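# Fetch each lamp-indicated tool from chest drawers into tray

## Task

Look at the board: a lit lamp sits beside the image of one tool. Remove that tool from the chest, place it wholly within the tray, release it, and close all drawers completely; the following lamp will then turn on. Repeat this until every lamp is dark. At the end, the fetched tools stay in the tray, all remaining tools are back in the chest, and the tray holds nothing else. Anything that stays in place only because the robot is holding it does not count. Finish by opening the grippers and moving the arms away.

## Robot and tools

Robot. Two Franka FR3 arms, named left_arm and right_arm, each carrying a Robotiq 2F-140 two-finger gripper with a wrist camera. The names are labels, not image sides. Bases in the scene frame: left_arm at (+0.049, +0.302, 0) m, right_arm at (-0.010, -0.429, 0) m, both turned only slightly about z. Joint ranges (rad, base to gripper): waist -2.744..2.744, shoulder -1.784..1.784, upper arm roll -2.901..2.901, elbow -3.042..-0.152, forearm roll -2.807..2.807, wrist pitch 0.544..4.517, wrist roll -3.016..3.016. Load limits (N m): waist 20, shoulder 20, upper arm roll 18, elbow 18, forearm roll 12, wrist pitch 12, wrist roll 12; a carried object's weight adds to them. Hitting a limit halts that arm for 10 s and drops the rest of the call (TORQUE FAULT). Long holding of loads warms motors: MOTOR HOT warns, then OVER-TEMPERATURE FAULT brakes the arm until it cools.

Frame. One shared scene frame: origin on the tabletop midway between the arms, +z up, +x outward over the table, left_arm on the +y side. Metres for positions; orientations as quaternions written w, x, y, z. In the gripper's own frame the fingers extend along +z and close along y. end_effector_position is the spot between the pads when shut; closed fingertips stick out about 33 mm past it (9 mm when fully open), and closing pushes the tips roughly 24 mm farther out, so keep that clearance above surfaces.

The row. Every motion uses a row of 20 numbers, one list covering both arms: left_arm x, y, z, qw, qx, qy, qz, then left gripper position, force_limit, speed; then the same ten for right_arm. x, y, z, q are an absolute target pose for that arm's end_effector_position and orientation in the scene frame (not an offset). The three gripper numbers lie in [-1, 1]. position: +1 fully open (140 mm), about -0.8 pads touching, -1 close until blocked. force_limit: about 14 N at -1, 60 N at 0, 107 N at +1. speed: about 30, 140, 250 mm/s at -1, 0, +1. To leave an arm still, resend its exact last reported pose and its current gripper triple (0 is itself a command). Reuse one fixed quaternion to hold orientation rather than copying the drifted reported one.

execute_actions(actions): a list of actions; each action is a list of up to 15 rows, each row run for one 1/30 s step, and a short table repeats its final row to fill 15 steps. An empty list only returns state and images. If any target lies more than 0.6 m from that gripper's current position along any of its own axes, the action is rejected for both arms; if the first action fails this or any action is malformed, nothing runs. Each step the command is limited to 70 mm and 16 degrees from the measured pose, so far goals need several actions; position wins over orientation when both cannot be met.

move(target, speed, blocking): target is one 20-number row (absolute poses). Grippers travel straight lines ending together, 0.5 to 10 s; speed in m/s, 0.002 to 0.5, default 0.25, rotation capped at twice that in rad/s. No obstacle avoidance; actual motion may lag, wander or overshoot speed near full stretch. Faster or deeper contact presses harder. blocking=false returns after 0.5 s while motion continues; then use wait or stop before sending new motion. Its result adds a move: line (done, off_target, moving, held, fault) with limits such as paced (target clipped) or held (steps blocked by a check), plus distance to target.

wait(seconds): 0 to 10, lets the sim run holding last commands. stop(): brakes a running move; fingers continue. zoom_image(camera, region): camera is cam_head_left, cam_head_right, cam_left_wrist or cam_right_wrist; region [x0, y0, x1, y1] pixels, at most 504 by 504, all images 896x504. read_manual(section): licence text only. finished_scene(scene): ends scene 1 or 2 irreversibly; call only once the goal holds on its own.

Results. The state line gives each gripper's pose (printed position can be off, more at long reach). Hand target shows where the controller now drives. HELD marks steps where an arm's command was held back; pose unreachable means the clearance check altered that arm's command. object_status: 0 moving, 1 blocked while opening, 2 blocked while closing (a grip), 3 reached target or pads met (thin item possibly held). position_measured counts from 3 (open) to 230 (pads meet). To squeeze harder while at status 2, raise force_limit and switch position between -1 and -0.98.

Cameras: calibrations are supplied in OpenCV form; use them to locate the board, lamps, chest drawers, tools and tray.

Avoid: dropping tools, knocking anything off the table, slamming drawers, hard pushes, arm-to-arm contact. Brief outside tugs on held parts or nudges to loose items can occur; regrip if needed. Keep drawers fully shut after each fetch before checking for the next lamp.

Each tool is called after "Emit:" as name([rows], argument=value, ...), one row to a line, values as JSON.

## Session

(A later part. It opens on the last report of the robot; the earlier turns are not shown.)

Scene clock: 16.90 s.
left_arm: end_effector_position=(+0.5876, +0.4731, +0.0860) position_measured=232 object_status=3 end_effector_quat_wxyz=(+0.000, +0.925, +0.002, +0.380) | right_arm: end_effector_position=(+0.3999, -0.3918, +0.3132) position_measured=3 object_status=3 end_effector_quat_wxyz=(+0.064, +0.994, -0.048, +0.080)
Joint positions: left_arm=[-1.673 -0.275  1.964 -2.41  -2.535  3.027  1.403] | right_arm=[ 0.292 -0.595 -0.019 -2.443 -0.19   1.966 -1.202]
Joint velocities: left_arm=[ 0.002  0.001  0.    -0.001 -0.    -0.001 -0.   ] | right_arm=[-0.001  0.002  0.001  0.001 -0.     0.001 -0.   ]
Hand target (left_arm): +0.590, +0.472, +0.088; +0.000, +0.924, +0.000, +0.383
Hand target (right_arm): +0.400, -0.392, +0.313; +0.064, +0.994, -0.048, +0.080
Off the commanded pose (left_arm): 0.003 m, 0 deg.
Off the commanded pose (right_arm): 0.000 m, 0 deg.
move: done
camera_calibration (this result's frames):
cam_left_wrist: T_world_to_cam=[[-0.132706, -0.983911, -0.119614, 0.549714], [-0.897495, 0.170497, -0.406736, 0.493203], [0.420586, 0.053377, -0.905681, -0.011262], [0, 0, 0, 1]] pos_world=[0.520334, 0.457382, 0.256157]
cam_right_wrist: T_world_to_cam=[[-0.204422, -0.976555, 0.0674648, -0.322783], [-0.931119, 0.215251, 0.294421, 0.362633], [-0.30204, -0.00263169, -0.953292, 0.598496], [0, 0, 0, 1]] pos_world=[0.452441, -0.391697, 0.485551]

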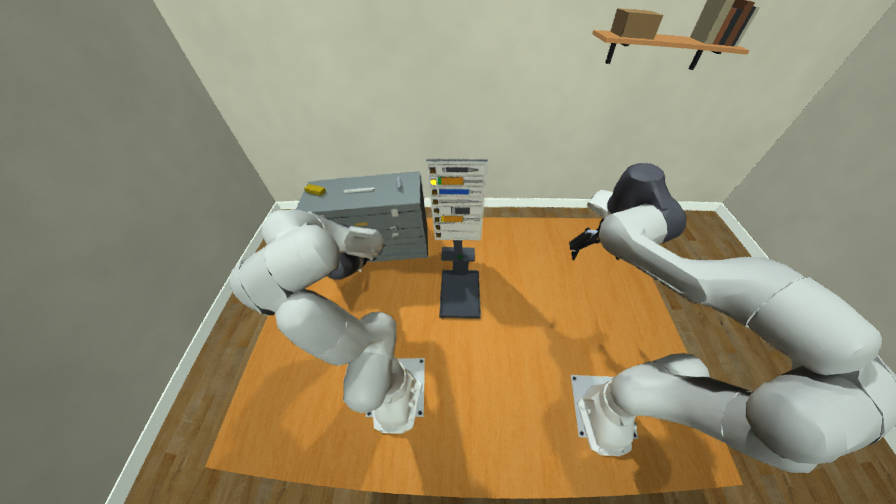

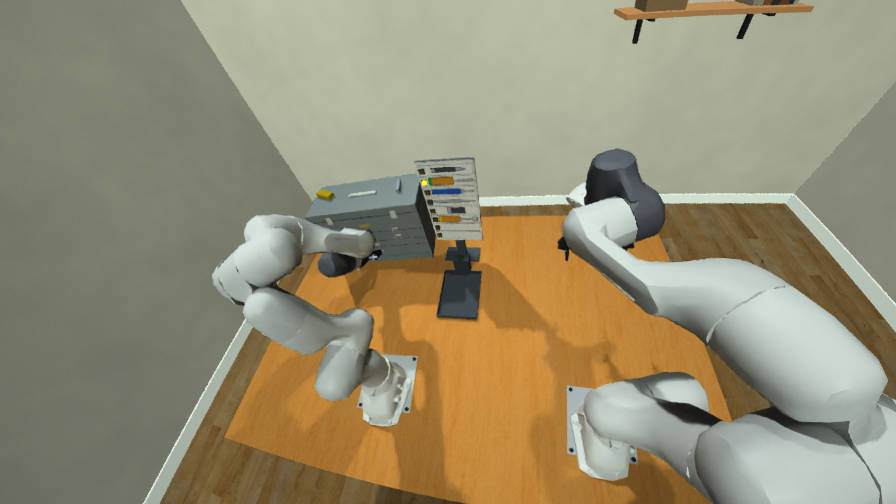

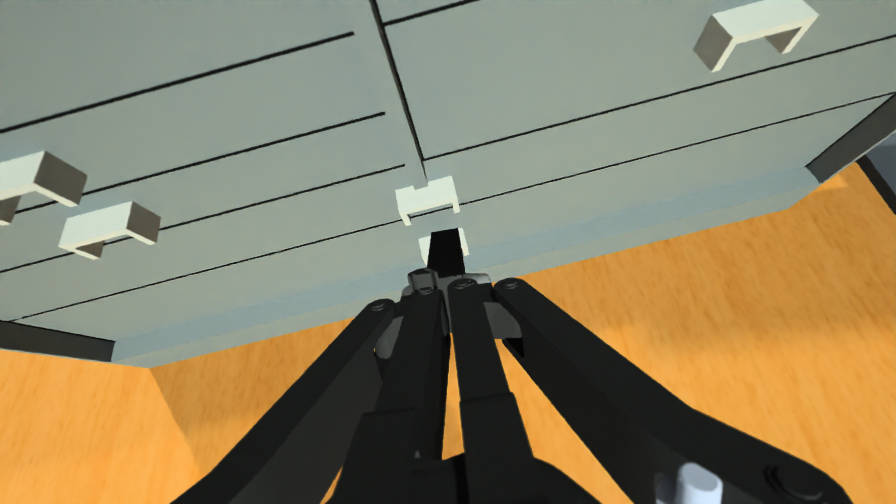

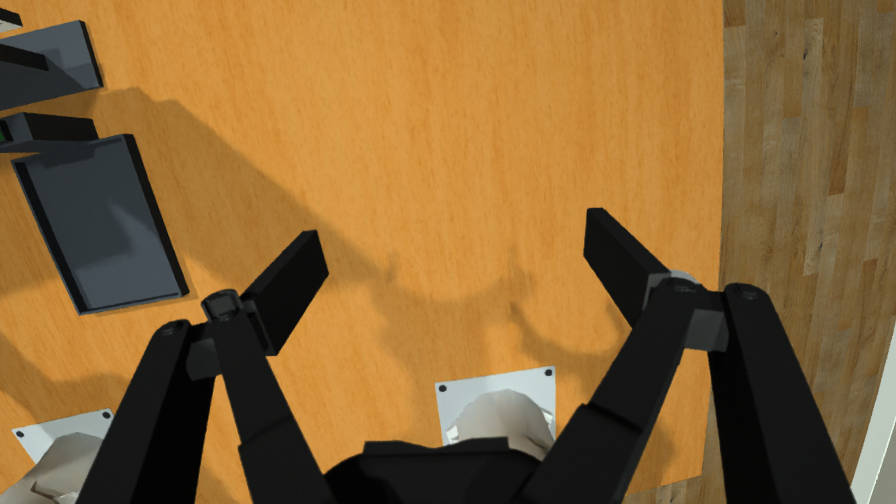

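Emit:
move(target=[0.59,0.472,0.088,0,0.924,0,0.383,0.2,-0.3,0.5, 0.4,-0.392,0.313,0.064,0.994,-0.048,0.08,1,0,0])

Emit:
move(target=[0.615,0.472,0.068,0,0.924,0,0.383,0.2,-0.3,0.5, 0.4,-0.392,0.313,0.064,0.994,-0.048,0.08,1,0,0], speed=0.04)

Emit:
move(target=[0.615,0.472,0.068,0,0.924,0,0.383,-1,-0.3,0.5, 0.4,-0.392,0.313,0.064,0.994,-0.048,0.08,1,0,0])

Scene clock: 17.77 s.
left_arm: end_effector_position=(+0.5879, +0.4727, +0.0862) position_measured=104 object_status=3 end_effector_quat_wxyz=(+0.000, +0.925, +0.001, +0.381) | right_arm: end_effector_position=(+0.3999, -0.3918, +0.3132) position_measured=3 object_status=3 end_effector_quat_wxyz=(+0.064, +0.994, -0.048, +0.080)
Joint positions: left_arm=[-1.673 -0.275  1.963 -2.41  -2.535  3.026  1.403] | right_arm=[ 0.292 -0.595 -0.019 -2.443 -0.19   1.966 -1.202]
Joint velocities: left_arm=[ 0.    -0.001  0.     0.001  0.001 -0.001 -0.   ] | right_arm=[-0.001  0.001  0.    -0.001  0.     0.001 -0.002]
Hand target (left_arm): +0.590, +0.472, +0.088; -0.000, +0.924, +0.000, +0.383
Hand target (right_arm): +0.400, -0.392, +0.313; +0.064, +0.994, -0.048, +0.080
Off the commanded pose (left_arm): 0.003 m, 0 deg.
Off the commanded pose (right_arm): 0.000 m, 0 deg.
move: done
camera_calibration (this result's frames):
cam_left_wrist: T_world_to_cam=[[-0.133299, -0.983823, -0.119679, 0.549726], [-0.897035, 0.17111, -0.407493, 0.493125], [0.421379, 0.0530379, -0.905332, -0.0115455], [0, 0, 0, 1]] pos_world=[0.520493, 0.457067, 0.256283]
cam_right_wrist: T_world_to_cam=[[-0.204422, -0.976555, 0.0674648, -0.322783], [-0.931119, 0.215251, 0.294421, 0.362633], [-0.30204, -0.00263167, -0.953291, 0.598496], [0, 0, 0, 1]] pos_world=[0.452441, -0.391697, 0.485551]

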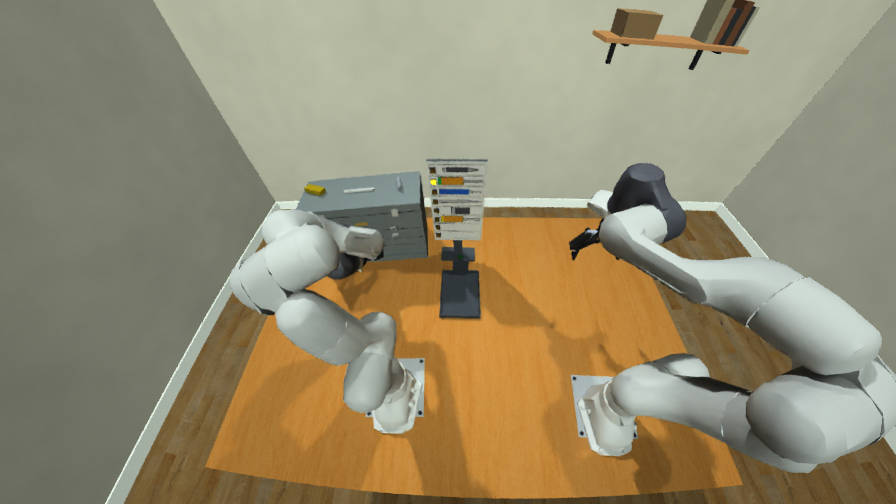

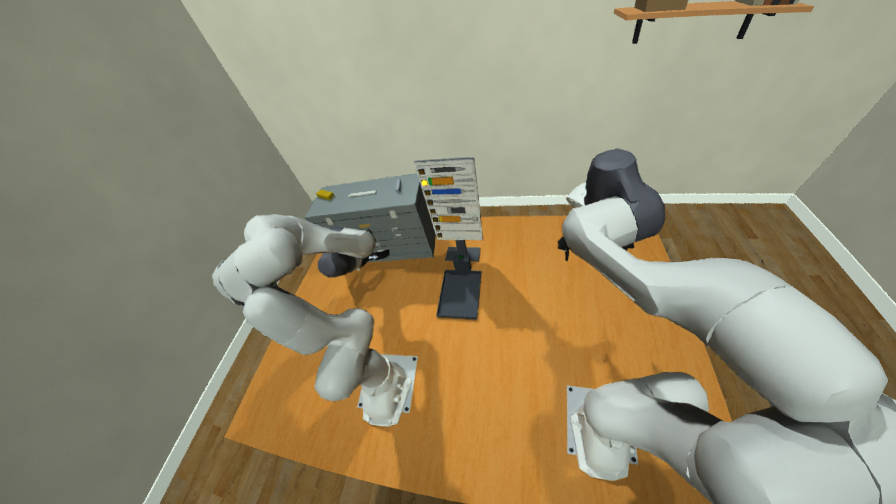

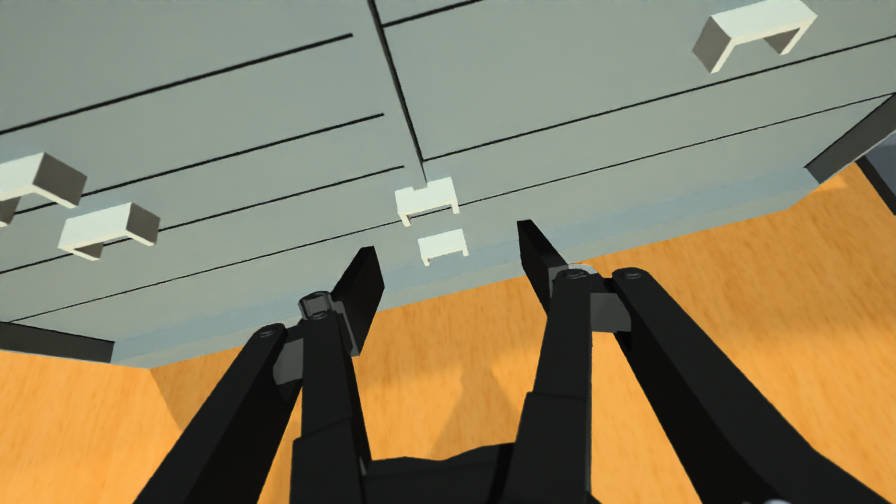

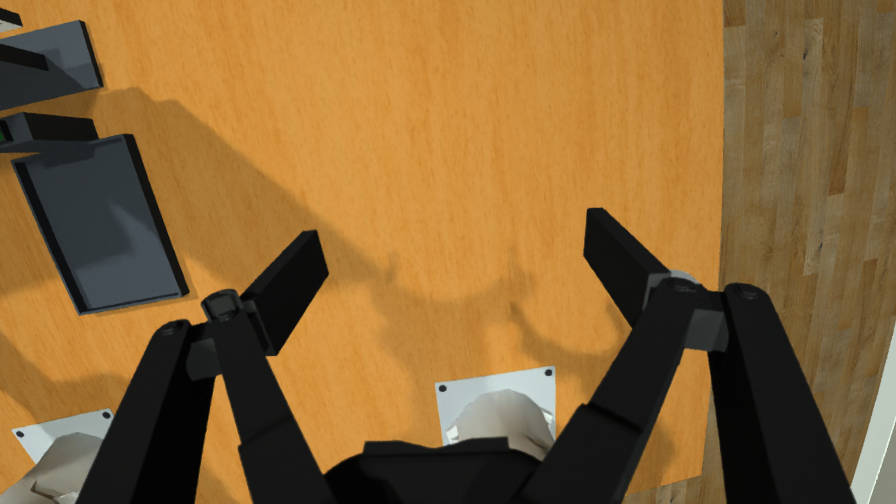

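Scene clock: 18.93 s.
left_arm: end_effector_position=(+0.5950, +0.4758, +0.0566) position_measured=104 object_status=3 end_effector_quat_wxyz=(+0.002, +0.933, +0.012, +0.360) | right_arm: end_effector_position=(+0.3999, -0.3918, +0.3132) position_measured=3 object_status=3 end_effector_quat_wxyz=(+0.064, +0.994, -0.048, +0.080)
Joint positions: left_arm=[-1.954 -0.331  2.247 -2.338 -2.609  3.043  1.469] | right_arm=[ 0.292 -0.595 -0.019 -2.443 -0.19   1.966 -1.202]
Joint velocities: left_arm=[-0.048  0.01   0.041 -0.    -0.    -0.     0.008] | right_arm=[-0.001 -0.     0.001 -0.     0.    -0.001 -0.   ]
Hand target (left_arm): +0.613, +0.471, +0.067; +0.001, +0.925, -0.000, +0.381
Hand target (right_arm): +0.400, -0.392, +0.313; +0.064, +0.994, -0.048, +0.080
Off the commanded pose (left_arm): 0.023 m, 3 deg.
Off the commanded pose (right_arm): 0.000 m, 0 deg.
move: off_target (left_arm)
camera_calibration (this result's frames):
cam_left_wrist: T_world_to_cam=[[-0.119176, -0.987503, -0.10313, 0.542619], [-0.917201, 0.149271, -0.369407, 0.50714], [0.380184, 0.0505659, -0.923527, -0.014799], [0, 0, 0, 1]] pos_world=[0.535443, 0.460885, 0.229634]
cam_right_wrist: T_world_to_cam=[[-0.204422, -0.976555, 0.0674648, -0.322783], [-0.931119, 0.215251, 0.294421, 0.362633], [-0.30204, -0.00263171, -0.953292, 0.598496], [0, 0, 0, 1]] pos_world=[0.452441, -0.391697, 0.485551]

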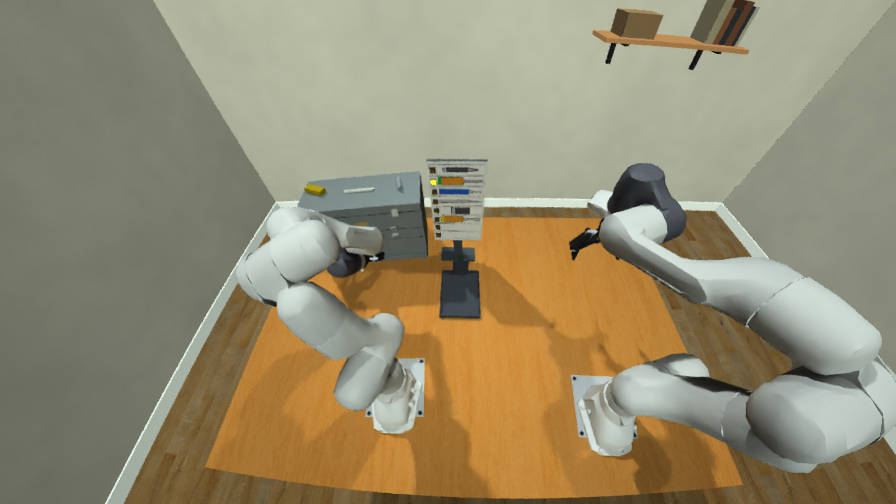

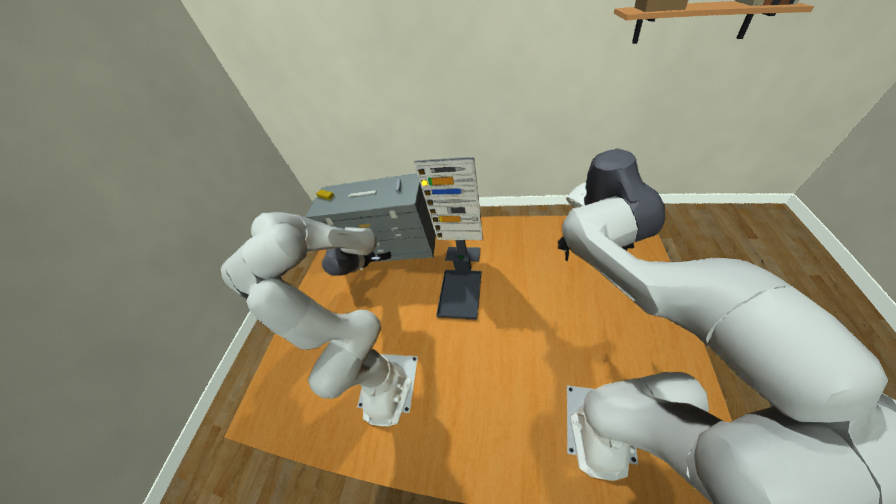

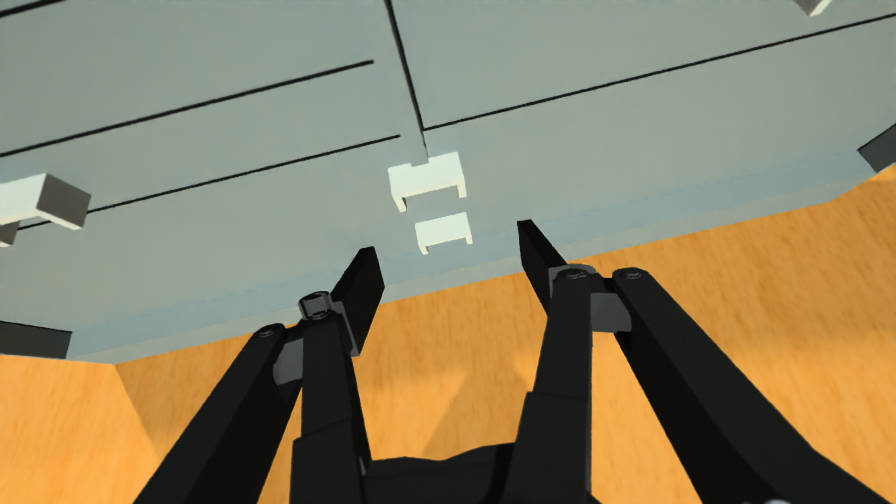

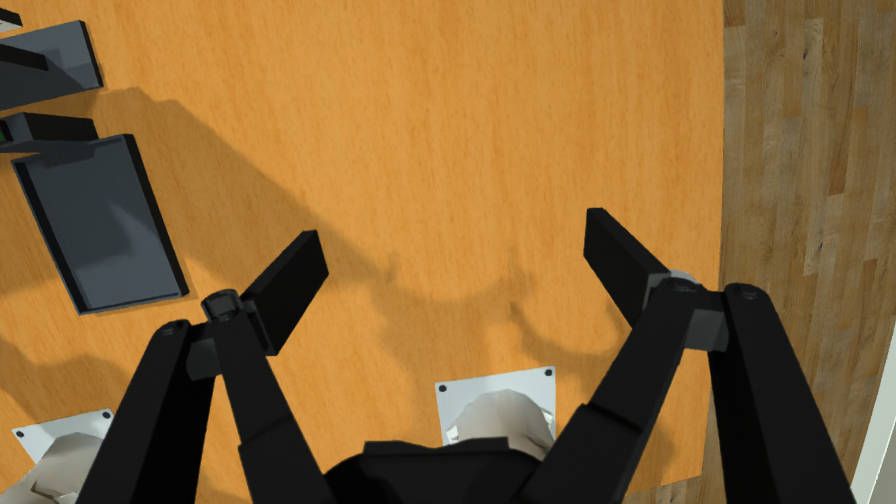

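Scene clock: 19.63 s.
left_arm: end_effector_position=(+0.5913, +0.4757, +0.0548) position_measured=195 object_status=2 end_effector_quat_wxyz=(+0.001, +0.935, +0.011, +0.355) | right_arm: end_effector_position=(+0.3999, -0.3918, +0.3132) position_measured=3 object_status=3 end_effector_quat_wxyz=(+0.064, +0.994, -0.048, +0.080)
Joint positions: left_arm=[-1.956 -0.328  2.248 -2.341 -2.609  3.051  1.472] | right_arm=[ 0.292 -0.595 -0.019 -2.443 -0.19   1.966 -1.202]
Joint velocities: left_arm=[-0.001  0.     0.002  0.001 -0.001 -0.     0.002] | right_arm=[-0.001 -0.     0.001  0.001 -0.001 -0.001  0.   ]
Hand target (left_arm): +0.614, +0.472, +0.069; +0.000, +0.924, -0.000, +0.383
Hand target (right_arm): +0.400, -0.392, +0.313; +0.064, +0.994, -0.048, +0.080
Off the commanded pose (left_arm): 0.027 m, 4 deg.
Off the commanded pose (right_arm): 0.000 m, 0 deg.
move: off_target (left_arm)
camera_calibration (this result's frames):
cam_left_wrist: T_world_to_cam=[[-0.122656, -0.986829, -0.10547, 0.543702], [-0.920522, 0.152842, -0.359553, 0.502833], [0.370937, 0.0529863, -0.927145, -0.0105395], [0, 0, 0, 1]] pos_world=[0.533467, 0.460246, 0.228368]
cam_right_wrist: T_world_to_cam=[[-0.204422, -0.976555, 0.0674648, -0.322783], [-0.931119, 0.215251, 0.294421, 0.362633], [-0.30204, -0.00263164, -0.953292, 0.598496], [0, 0, 0, 1]] pos_world=[0.452441, -0.391697, 0.485551]

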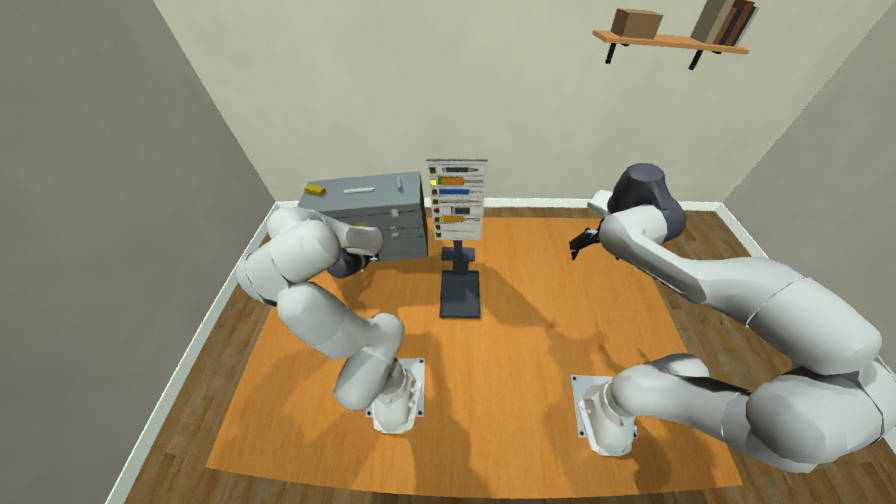

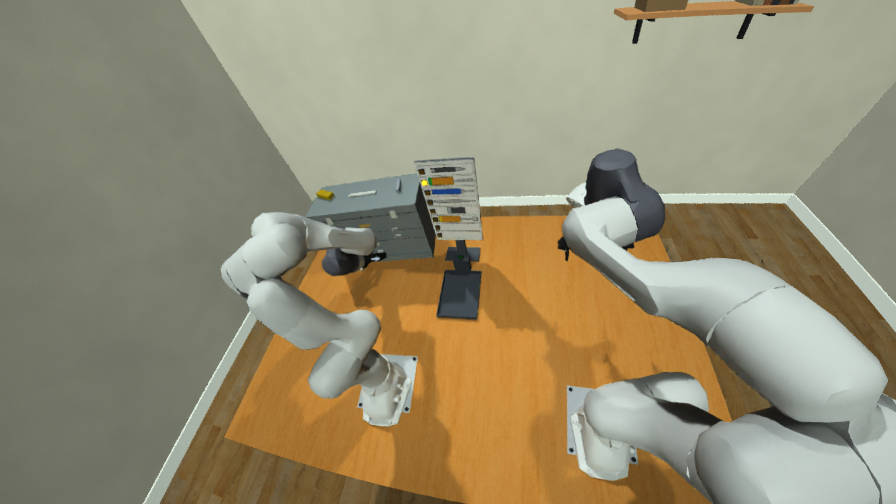

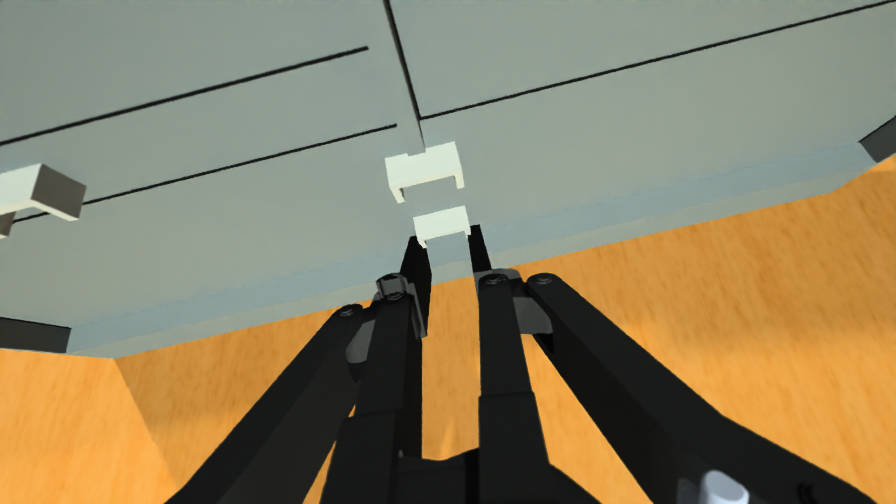

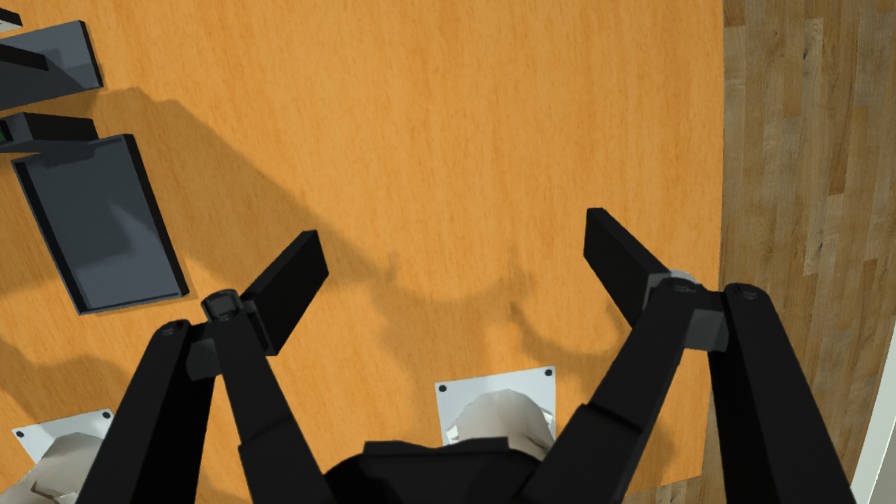

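Gripped something at the tips; try pulling.

Emit:
move(target=[0.40,0.488,0.056,0,0.924,0,0.383,-0.98,0.5,0.5, 0.4,-0.392,0.313,0.064,0.994,-0.048,0.08,1,0,0], speed=0.08)

Scene clock: 22.37 s.
left_arm: end_effector_position=(+0.4246, +0.4975, +0.0547) position_measured=234 object_status=3 end_effector_quat_wxyz=(-0.020, +0.927, -0.002, +0.374) | right_arm: end_effector_position=(+0.3999, -0.3918, +0.3132) position_measured=3 object_status=3 end_effector_quat_wxyz=(+0.064, +0.994, -0.048, +0.080)
Joint positions: left_arm=[-1.697  0.294  2.179 -2.935 -2.159  2.494  0.959] | right_arm=[ 0.292 -0.595 -0.019 -2.443 -0.19   1.966 -1.202]
Joint velocities: left_arm=[ 0.001 -0.     0.001 -0.002  0.001  0.    -0.001] | right_arm=[-0.    -0.001 -0.     0.001  0.001 -0.    -0.   ]
Hand target (left_arm): +0.426, +0.497, +0.055; -0.020, +0.927, -0.003, +0.374
Hand target (right_arm): +0.400, -0.392, +0.313; +0.064, +0.994, -0.048, +0.080
Off the commanded pose (left_arm): 0.026 m, 3 deg.
Off the commanded pose (right_arm): 0.000 m, 0 deg.
move: held (left_arm); limits=held; held on 15 of 79 steps (left_arm), including the last (left_arm)
pose unreachable (left arm): on one or more control steps of this call, first in action 0 (counted from 0), this arm could not follow its commanded pose, so it was not sent that pose on those steps. On the call's last step it was still not sent that pose. It may still have moved: this result reports where it is.
cause: the commanded pose would bring two parts of the arm too close to each other (joints 3 (upper arm roll) to 5 (forearm roll) lie between them).
camera_calibration (this result's frames):
cam_left_wrist: T_world_to_cam=[[-0.125668, -0.979409, -0.158004, 0.54527], [-0.90463, 0.178508, -0.387014, 0.32798], [0.407251, 0.0942997, -0.908435, 0.0130478], [0, 0, 0, 1]] pos_world=[0.35991, 0.474265, 0.224941]
cam_right_wrist: T_world_to_cam=[[-0.204422, -0.976555, 0.0674649, -0.322783], [-0.931119, 0.215251, 0.294421, 0.362633], [-0.30204, -0.00263181, -0.953292, 0.598496], [0, 0, 0, 1]] pos_world=[0.452441, -0.391697, 0.485551]

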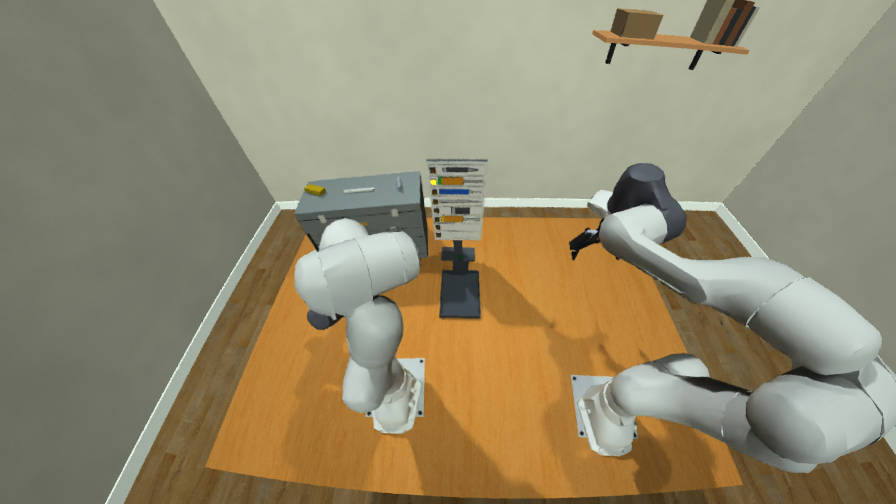

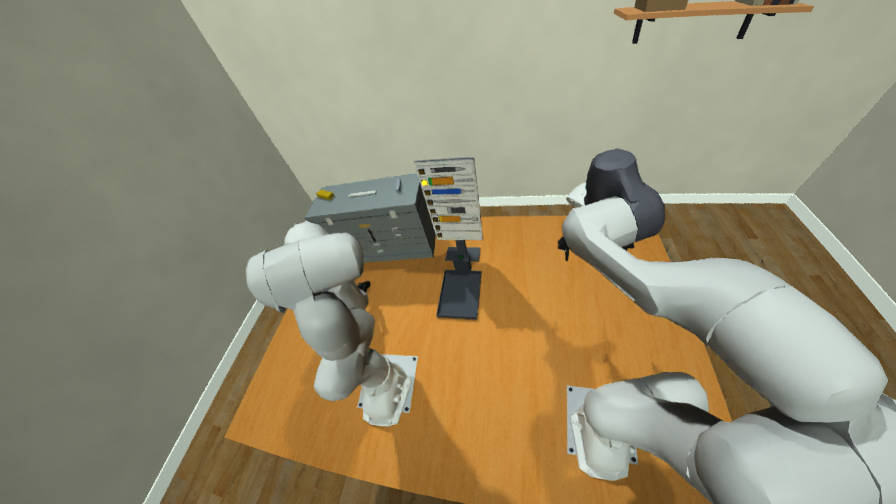

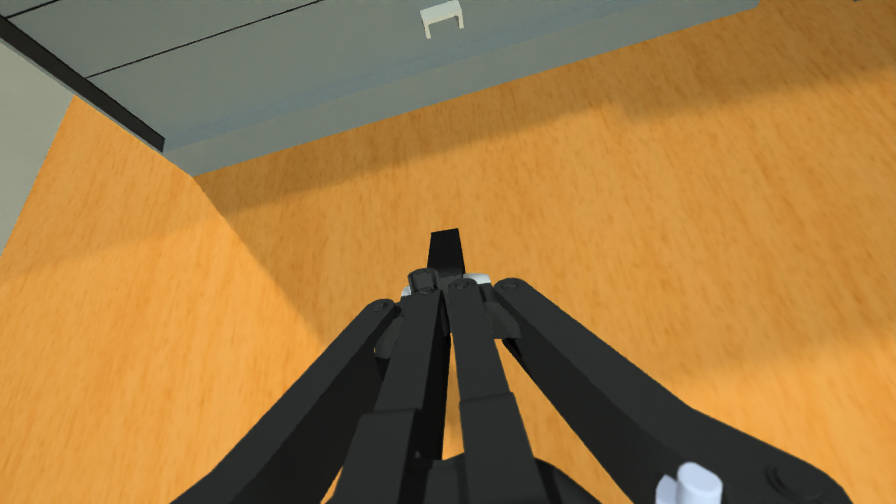

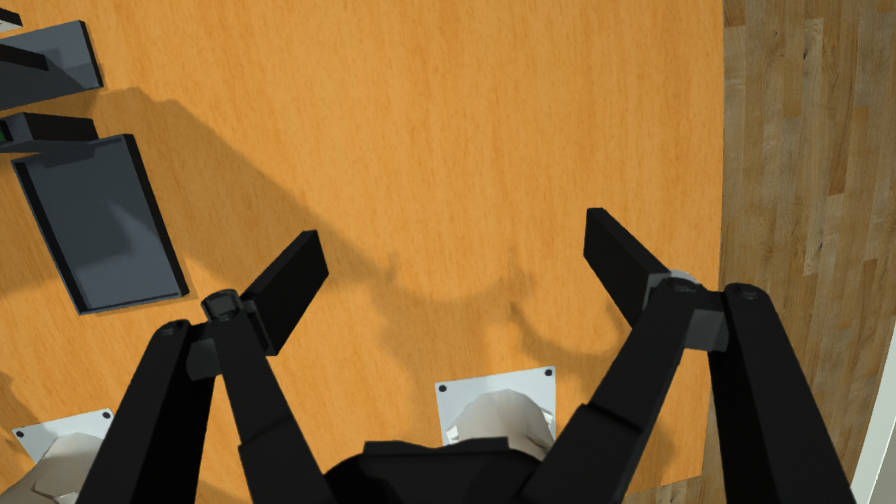

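Emit:
move(target=[0.45,0.4,0.40,0,1,0,0,0.2,0.5,0.5, 0.4,-0.392,0.313,0.064,0.994,-0.048,0.08,1,0,0])

Scene clock: 26.30 s.
left_arm: end_effector_position=(+0.4570, +0.4080, +0.4046) position_measured=104 object_status=3 end_effector_quat_wxyz=(-0.006, +1.000, -0.007, +0.013) | right_arm: end_effector_position=(+0.3999, -0.3918, +0.3132) position_measured=3 object_status=3 end_effector_quat_wxyz=(+0.064, +0.994, -0.048, +0.080)
Joint positions: left_arm=[-1.746  0.773  2.354 -2.023 -0.533  1.468 -0.799] | right_arm=[ 0.292 -0.595 -0.019 -2.443 -0.19   1.966 -1.202]
Joint velocities: left_arm=[ 0.001 -0.002 -0.    -0.001 -0.001 -0.011 -0.025] | right_arm=[ 0.001  0.    -0.001  0.001 -0.    -0.     0.001]
Hand target (left_arm): +0.457, +0.406, +0.405; -0.005, +1.000, -0.001, +0.012
Hand target (right_arm): +0.400, -0.392, +0.313; +0.064, +0.994, -0.048, +0.080
Off the commanded pose (left_arm): 0.012 m, 2 deg.
Off the commanded pose (right_arm): 0.000 m, 0 deg.
move: off_target (left_arm); limits=paced
camera_calibration (this result's frames):
cam_left_wrist: T_world_to_cam=[[-0.195379, -0.980698, -0.00766047, 0.488512], [-0.929795, 0.182742, 0.319511, 0.232598], [-0.311944, 0.0695483, -0.947552, 0.680809], [0, 0, 0, 1]] pos_world=[0.524087, 0.389228, 0.574526]
cam_right_wrist: T_world_to_cam=[[-0.204421, -0.976555, 0.0674649, -0.322783], [-0.93112, 0.21525, 0.294421, 0.362633], [-0.30204, -0.00263192, -0.953292, 0.598496], [0, 0, 0, 1]] pos_world=[0.452441, -0.391697, 0.485551]

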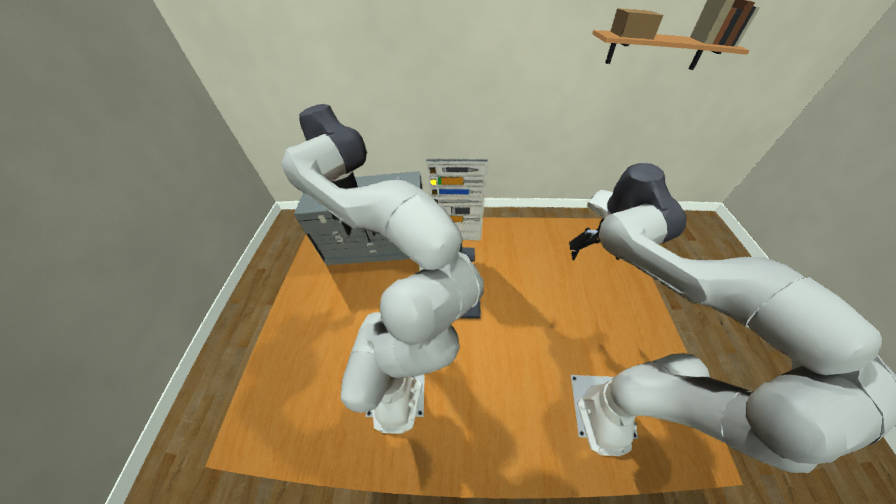

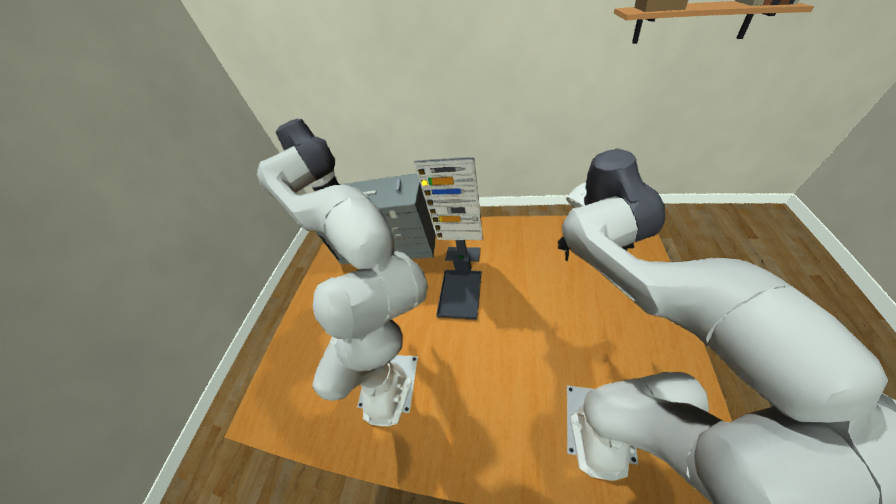

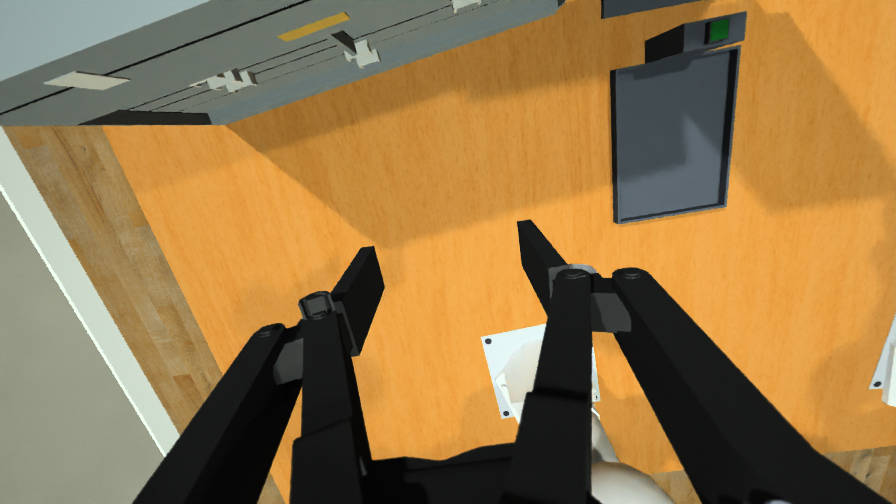

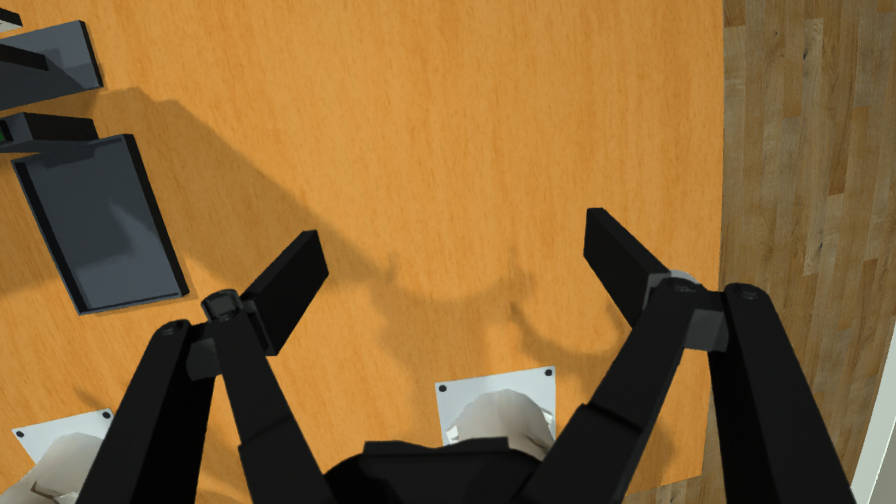

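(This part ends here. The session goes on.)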